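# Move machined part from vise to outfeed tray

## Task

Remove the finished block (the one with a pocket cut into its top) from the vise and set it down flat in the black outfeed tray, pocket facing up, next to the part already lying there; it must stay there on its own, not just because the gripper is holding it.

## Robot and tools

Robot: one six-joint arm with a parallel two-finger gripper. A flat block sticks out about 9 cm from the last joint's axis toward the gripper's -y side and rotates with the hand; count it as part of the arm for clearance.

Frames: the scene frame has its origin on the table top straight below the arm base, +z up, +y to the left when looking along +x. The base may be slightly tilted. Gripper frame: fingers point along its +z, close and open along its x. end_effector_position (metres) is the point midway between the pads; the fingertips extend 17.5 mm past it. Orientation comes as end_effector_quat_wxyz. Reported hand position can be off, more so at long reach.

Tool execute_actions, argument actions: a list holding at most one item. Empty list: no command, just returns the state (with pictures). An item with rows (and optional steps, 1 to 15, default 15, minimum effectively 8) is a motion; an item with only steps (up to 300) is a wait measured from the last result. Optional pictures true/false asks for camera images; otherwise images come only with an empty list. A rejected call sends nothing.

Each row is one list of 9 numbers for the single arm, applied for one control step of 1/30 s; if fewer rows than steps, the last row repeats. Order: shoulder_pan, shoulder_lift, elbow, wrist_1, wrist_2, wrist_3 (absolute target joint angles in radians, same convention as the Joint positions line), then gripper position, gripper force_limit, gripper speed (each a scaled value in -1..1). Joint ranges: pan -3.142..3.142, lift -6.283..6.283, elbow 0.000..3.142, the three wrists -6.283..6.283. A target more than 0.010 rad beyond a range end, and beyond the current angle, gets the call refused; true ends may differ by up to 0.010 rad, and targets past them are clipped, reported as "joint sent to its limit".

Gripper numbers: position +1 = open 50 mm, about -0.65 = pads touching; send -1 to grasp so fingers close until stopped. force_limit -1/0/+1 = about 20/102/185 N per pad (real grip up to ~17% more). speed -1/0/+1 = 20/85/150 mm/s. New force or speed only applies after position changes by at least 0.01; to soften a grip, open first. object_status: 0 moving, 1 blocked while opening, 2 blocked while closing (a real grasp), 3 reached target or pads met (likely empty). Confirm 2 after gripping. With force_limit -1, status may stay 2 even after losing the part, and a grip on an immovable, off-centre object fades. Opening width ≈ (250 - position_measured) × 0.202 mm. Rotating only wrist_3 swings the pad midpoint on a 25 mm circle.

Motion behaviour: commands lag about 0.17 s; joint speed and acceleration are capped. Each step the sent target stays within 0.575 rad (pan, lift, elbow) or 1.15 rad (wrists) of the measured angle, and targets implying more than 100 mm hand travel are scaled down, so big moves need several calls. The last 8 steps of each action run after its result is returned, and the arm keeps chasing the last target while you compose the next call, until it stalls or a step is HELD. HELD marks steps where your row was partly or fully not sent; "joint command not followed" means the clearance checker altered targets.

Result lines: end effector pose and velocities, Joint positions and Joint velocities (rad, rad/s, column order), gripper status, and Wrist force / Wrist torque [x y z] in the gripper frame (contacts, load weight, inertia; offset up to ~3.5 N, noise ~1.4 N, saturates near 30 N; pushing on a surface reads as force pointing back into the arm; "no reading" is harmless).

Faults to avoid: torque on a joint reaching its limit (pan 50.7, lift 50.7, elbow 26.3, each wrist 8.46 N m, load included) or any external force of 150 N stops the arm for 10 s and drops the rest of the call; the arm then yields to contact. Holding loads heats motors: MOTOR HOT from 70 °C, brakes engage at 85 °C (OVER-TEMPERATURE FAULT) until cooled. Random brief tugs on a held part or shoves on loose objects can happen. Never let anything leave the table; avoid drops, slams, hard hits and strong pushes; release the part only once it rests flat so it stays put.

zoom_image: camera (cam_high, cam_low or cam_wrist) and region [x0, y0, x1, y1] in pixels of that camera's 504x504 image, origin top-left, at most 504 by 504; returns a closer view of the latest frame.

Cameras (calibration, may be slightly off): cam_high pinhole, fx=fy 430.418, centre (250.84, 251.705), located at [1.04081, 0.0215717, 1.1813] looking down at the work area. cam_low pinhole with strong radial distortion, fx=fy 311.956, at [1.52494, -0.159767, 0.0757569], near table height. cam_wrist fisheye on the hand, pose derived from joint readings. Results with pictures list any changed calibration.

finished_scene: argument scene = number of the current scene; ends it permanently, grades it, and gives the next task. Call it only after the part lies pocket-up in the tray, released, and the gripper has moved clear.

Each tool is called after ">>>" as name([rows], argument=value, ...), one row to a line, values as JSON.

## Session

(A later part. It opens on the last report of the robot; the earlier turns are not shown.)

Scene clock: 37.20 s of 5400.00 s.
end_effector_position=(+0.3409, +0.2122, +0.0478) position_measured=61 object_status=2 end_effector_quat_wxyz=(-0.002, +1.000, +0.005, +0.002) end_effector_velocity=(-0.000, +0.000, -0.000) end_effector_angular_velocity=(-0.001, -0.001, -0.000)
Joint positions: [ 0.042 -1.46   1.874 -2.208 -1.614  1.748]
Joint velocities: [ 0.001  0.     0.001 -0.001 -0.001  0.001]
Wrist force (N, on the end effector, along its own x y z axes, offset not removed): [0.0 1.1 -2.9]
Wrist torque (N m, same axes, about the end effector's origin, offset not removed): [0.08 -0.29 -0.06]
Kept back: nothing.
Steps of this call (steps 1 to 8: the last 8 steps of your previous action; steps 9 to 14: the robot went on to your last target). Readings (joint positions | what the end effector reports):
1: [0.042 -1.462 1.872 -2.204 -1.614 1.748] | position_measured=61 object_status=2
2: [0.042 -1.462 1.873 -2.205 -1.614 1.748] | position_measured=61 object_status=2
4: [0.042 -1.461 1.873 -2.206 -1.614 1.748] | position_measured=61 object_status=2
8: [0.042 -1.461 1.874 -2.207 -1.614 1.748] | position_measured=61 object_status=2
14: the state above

>>> execute_actions([
  {"rows":[[0.0422,-1.4601,1.8741,-2.2077,-1.6140,1.7482,1,0,0]],"steps":9},
])

>>> execute_actions([
  {"rows":[[0.0422,-1.4614,1.8728,-2.2052,-1.6140,1.7483,1,0,0],[0.0425,-1.4650,1.8694,-2.1981,-1.6140,1.7485,1,0,0],[0.0428,-1.4706,1.8641,-2.1872,-1.6140,1.7488,1,0,0],[0.0433,-1.4778,1.8573,-2.1732,-1.6140,1.7493,1,0,0],[0.0438,-1.4860,1.8490,-2.1567,-1.6142,1.7498,1,0,0],[0.0444,-1.4949,1.8397,-2.1385,-1.6143,1.7503,1,0,0],[0.0450,-1.5039,1.8294,-2.1192,-1.6144,1.7509,1,0,0],[0.0456,-1.5128,1.8187,-2.0995,-1.6146,1.7516,1,0,0],[0.0463,-1.5212,1.8078,-2.0802,-1.6147,1.7522,1,0,0],[0.0469,-1.5288,1.7972,-2.0620,-1.6148,1.7527,1,0,0],[0.0474,-1.5355,1.7874,-2.0455,-1.6149,1.7532,1,0,0],[0.0478,-1.5409,1.7788,-2.0315,-1.6150,1.7537,1,0,0],[0.0482,-1.5450,1.7720,-2.0206,-1.6151,1.7540,1,0,0],[0.0484,-1.5477,1.7676,-2.0135,-1.6152,1.7542,1,0,0],[0.0485,-1.5486,1.7660,-2.0110,-1.6152,1.7543,1,0,0]],"steps":15},
])

>>> execute_actions([
  {"steps":20},
], pictures=true)

Scene clock: 39.70 s of 5400.00 s.
end_effector_position=(+0.3409, +0.2122, +0.0477) position_measured=56 object_status=0 end_effector_quat_wxyz=(-0.002, +1.000, +0.005, +0.002) end_effector_velocity=(+0.001, +0.000, -0.000) end_effector_angular_velocity=(+0.001, -0.002, +0.000)
Joint positions: [ 0.042 -1.46   1.874 -2.208 -1.614  1.748]
Joint velocities: [ 0.001  0.001 -0.    -0.003  0.     0.   ]
Wrist force (N, on the end effector, along its own x y z axes, offset not removed): [-1.1 0.9 -6.6]
Wrist torque (N m, same axes, about the end effector's origin, offset not removed): [-0.13 -0.27 -0.01]
Steps of this call (steps 1 to 15: the robot went on to your last target; steps 16 to 74: nothing new was sent; step 75: the first step of this action). Readings (joint positions | what the end effector reports):
75: the state above

Scene clock: 40.20 s of 5400.00 s.
end_effector_position=(+0.3409, +0.2122, +0.0532) position_measured=3 object_status=3 end_effector_quat_wxyz=(-0.002, +1.000, +0.005, +0.002) end_effector_velocity=(+0.001, +0.001, +0.066) end_effector_angular_velocity=(+0.003, -0.001, -0.002)
Joint positions: [ 0.043 -1.473  1.861 -2.182 -1.614  1.749]
Joint velocities: [ 0.011 -0.153 -0.153  0.305 -0.     0.012]
Wrist force (N, on the end effector, along its own x y z axes, offset not removed): [1.8 -0.5 3.6]
Wrist torque (N m, same axes, about the end effector's origin, offset not removed): [-0.08 -0.39 -0.03]
Steps of this call (steps 1 to 8: the last 8 steps of your previous action; steps 9 to 15: the first 7 steps of this action). Readings (joint positions | what the end effector reports):
9: [0.042 -1.460 1.874 -2.208 -1.614 1.748] | position_measured=3 object_status=0
10: [0.042 -1.460 1.874 -2.208 -1.614 1.748] | position_measured=3 object_status=0
12: [0.042 -1.462 1.872 -2.203 -1.614 1.748] | position_measured=3 object_status=3
15: the state above

Scene clock: 40.87 s of 5400.00 s.
end_effector_position=(+0.3408, +0.2121, +0.0894) position_measured=3 object_status=3 end_effector_quat_wxyz=(-0.002, +1.000, +0.005, +0.002) end_effector_velocity=(-0.000, -0.000, +0.004) end_effector_angular_velocity=(-0.001, +0.000, -0.001)
Joint positions: [ 0.048 -1.548  1.767 -2.013 -1.615  1.754]
Joint velocities: [ 0.    -0.008 -0.01   0.019 -0.001  0.001]
Wrist force (N, on the end effector, along its own x y z axes, offset not removed): [1.2 -0.6 0.8]
Wrist torque (N m, same axes, about the end effector's origin, offset not removed): [-0.11 -0.24 0.00]
Kept back: nothing.
Steps of this call (steps 1 to 8: the last 8 steps of your previous action; steps 9 to 20: the robot went on to your last target). Readings (joint positions | what the end effector reports):
1: [0.043 -1.479 1.855 -2.170 -1.614 1.749] | position_measured=3 object_status=3
2: [0.044 -1.485 1.849 -2.157 -1.614 1.750] | position_measured=3 object_status=3
4: [0.045 -1.499 1.833 -2.127 -1.614 1.751] | position_measured=3 object_status=3
8: [0.047 -1.526 1.798 -2.066 -1.615 1.753] | position_measured=3 object_status=3
20: the state above
camera_calibration (this result's frames):
cam_wrist: T_world_to_cam=[[0.99886, 0.0468135, 0.00931446, -0.348775], [0.0417705, -0.95175, 0.304019, 0.156092], [0.0230972, -0.303284, -0.95262, 0.292234], [0, 0, 0, 1]] pos_world=[0.335108, 0.253518, 0.234182]

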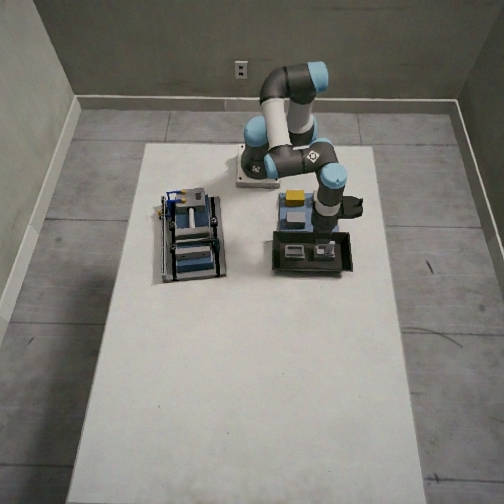

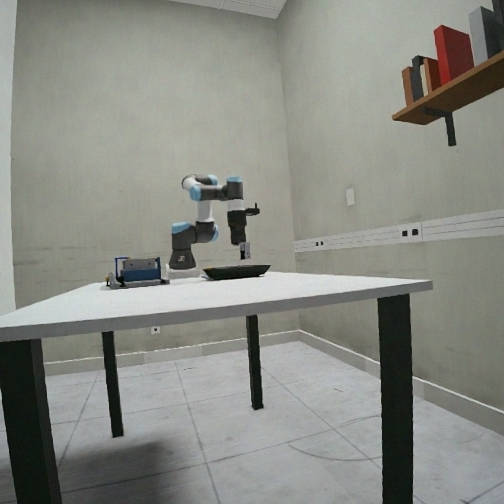

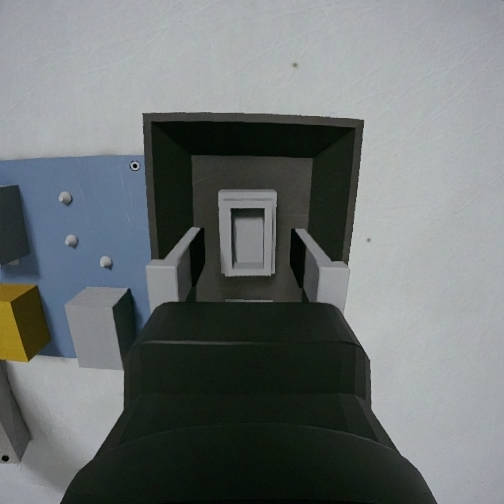

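The part lies flat, pocket up, in the tray next to the other one, and the gripper is clear.

>>> finished_scene(scene=2)

The scene is finished: the task was done.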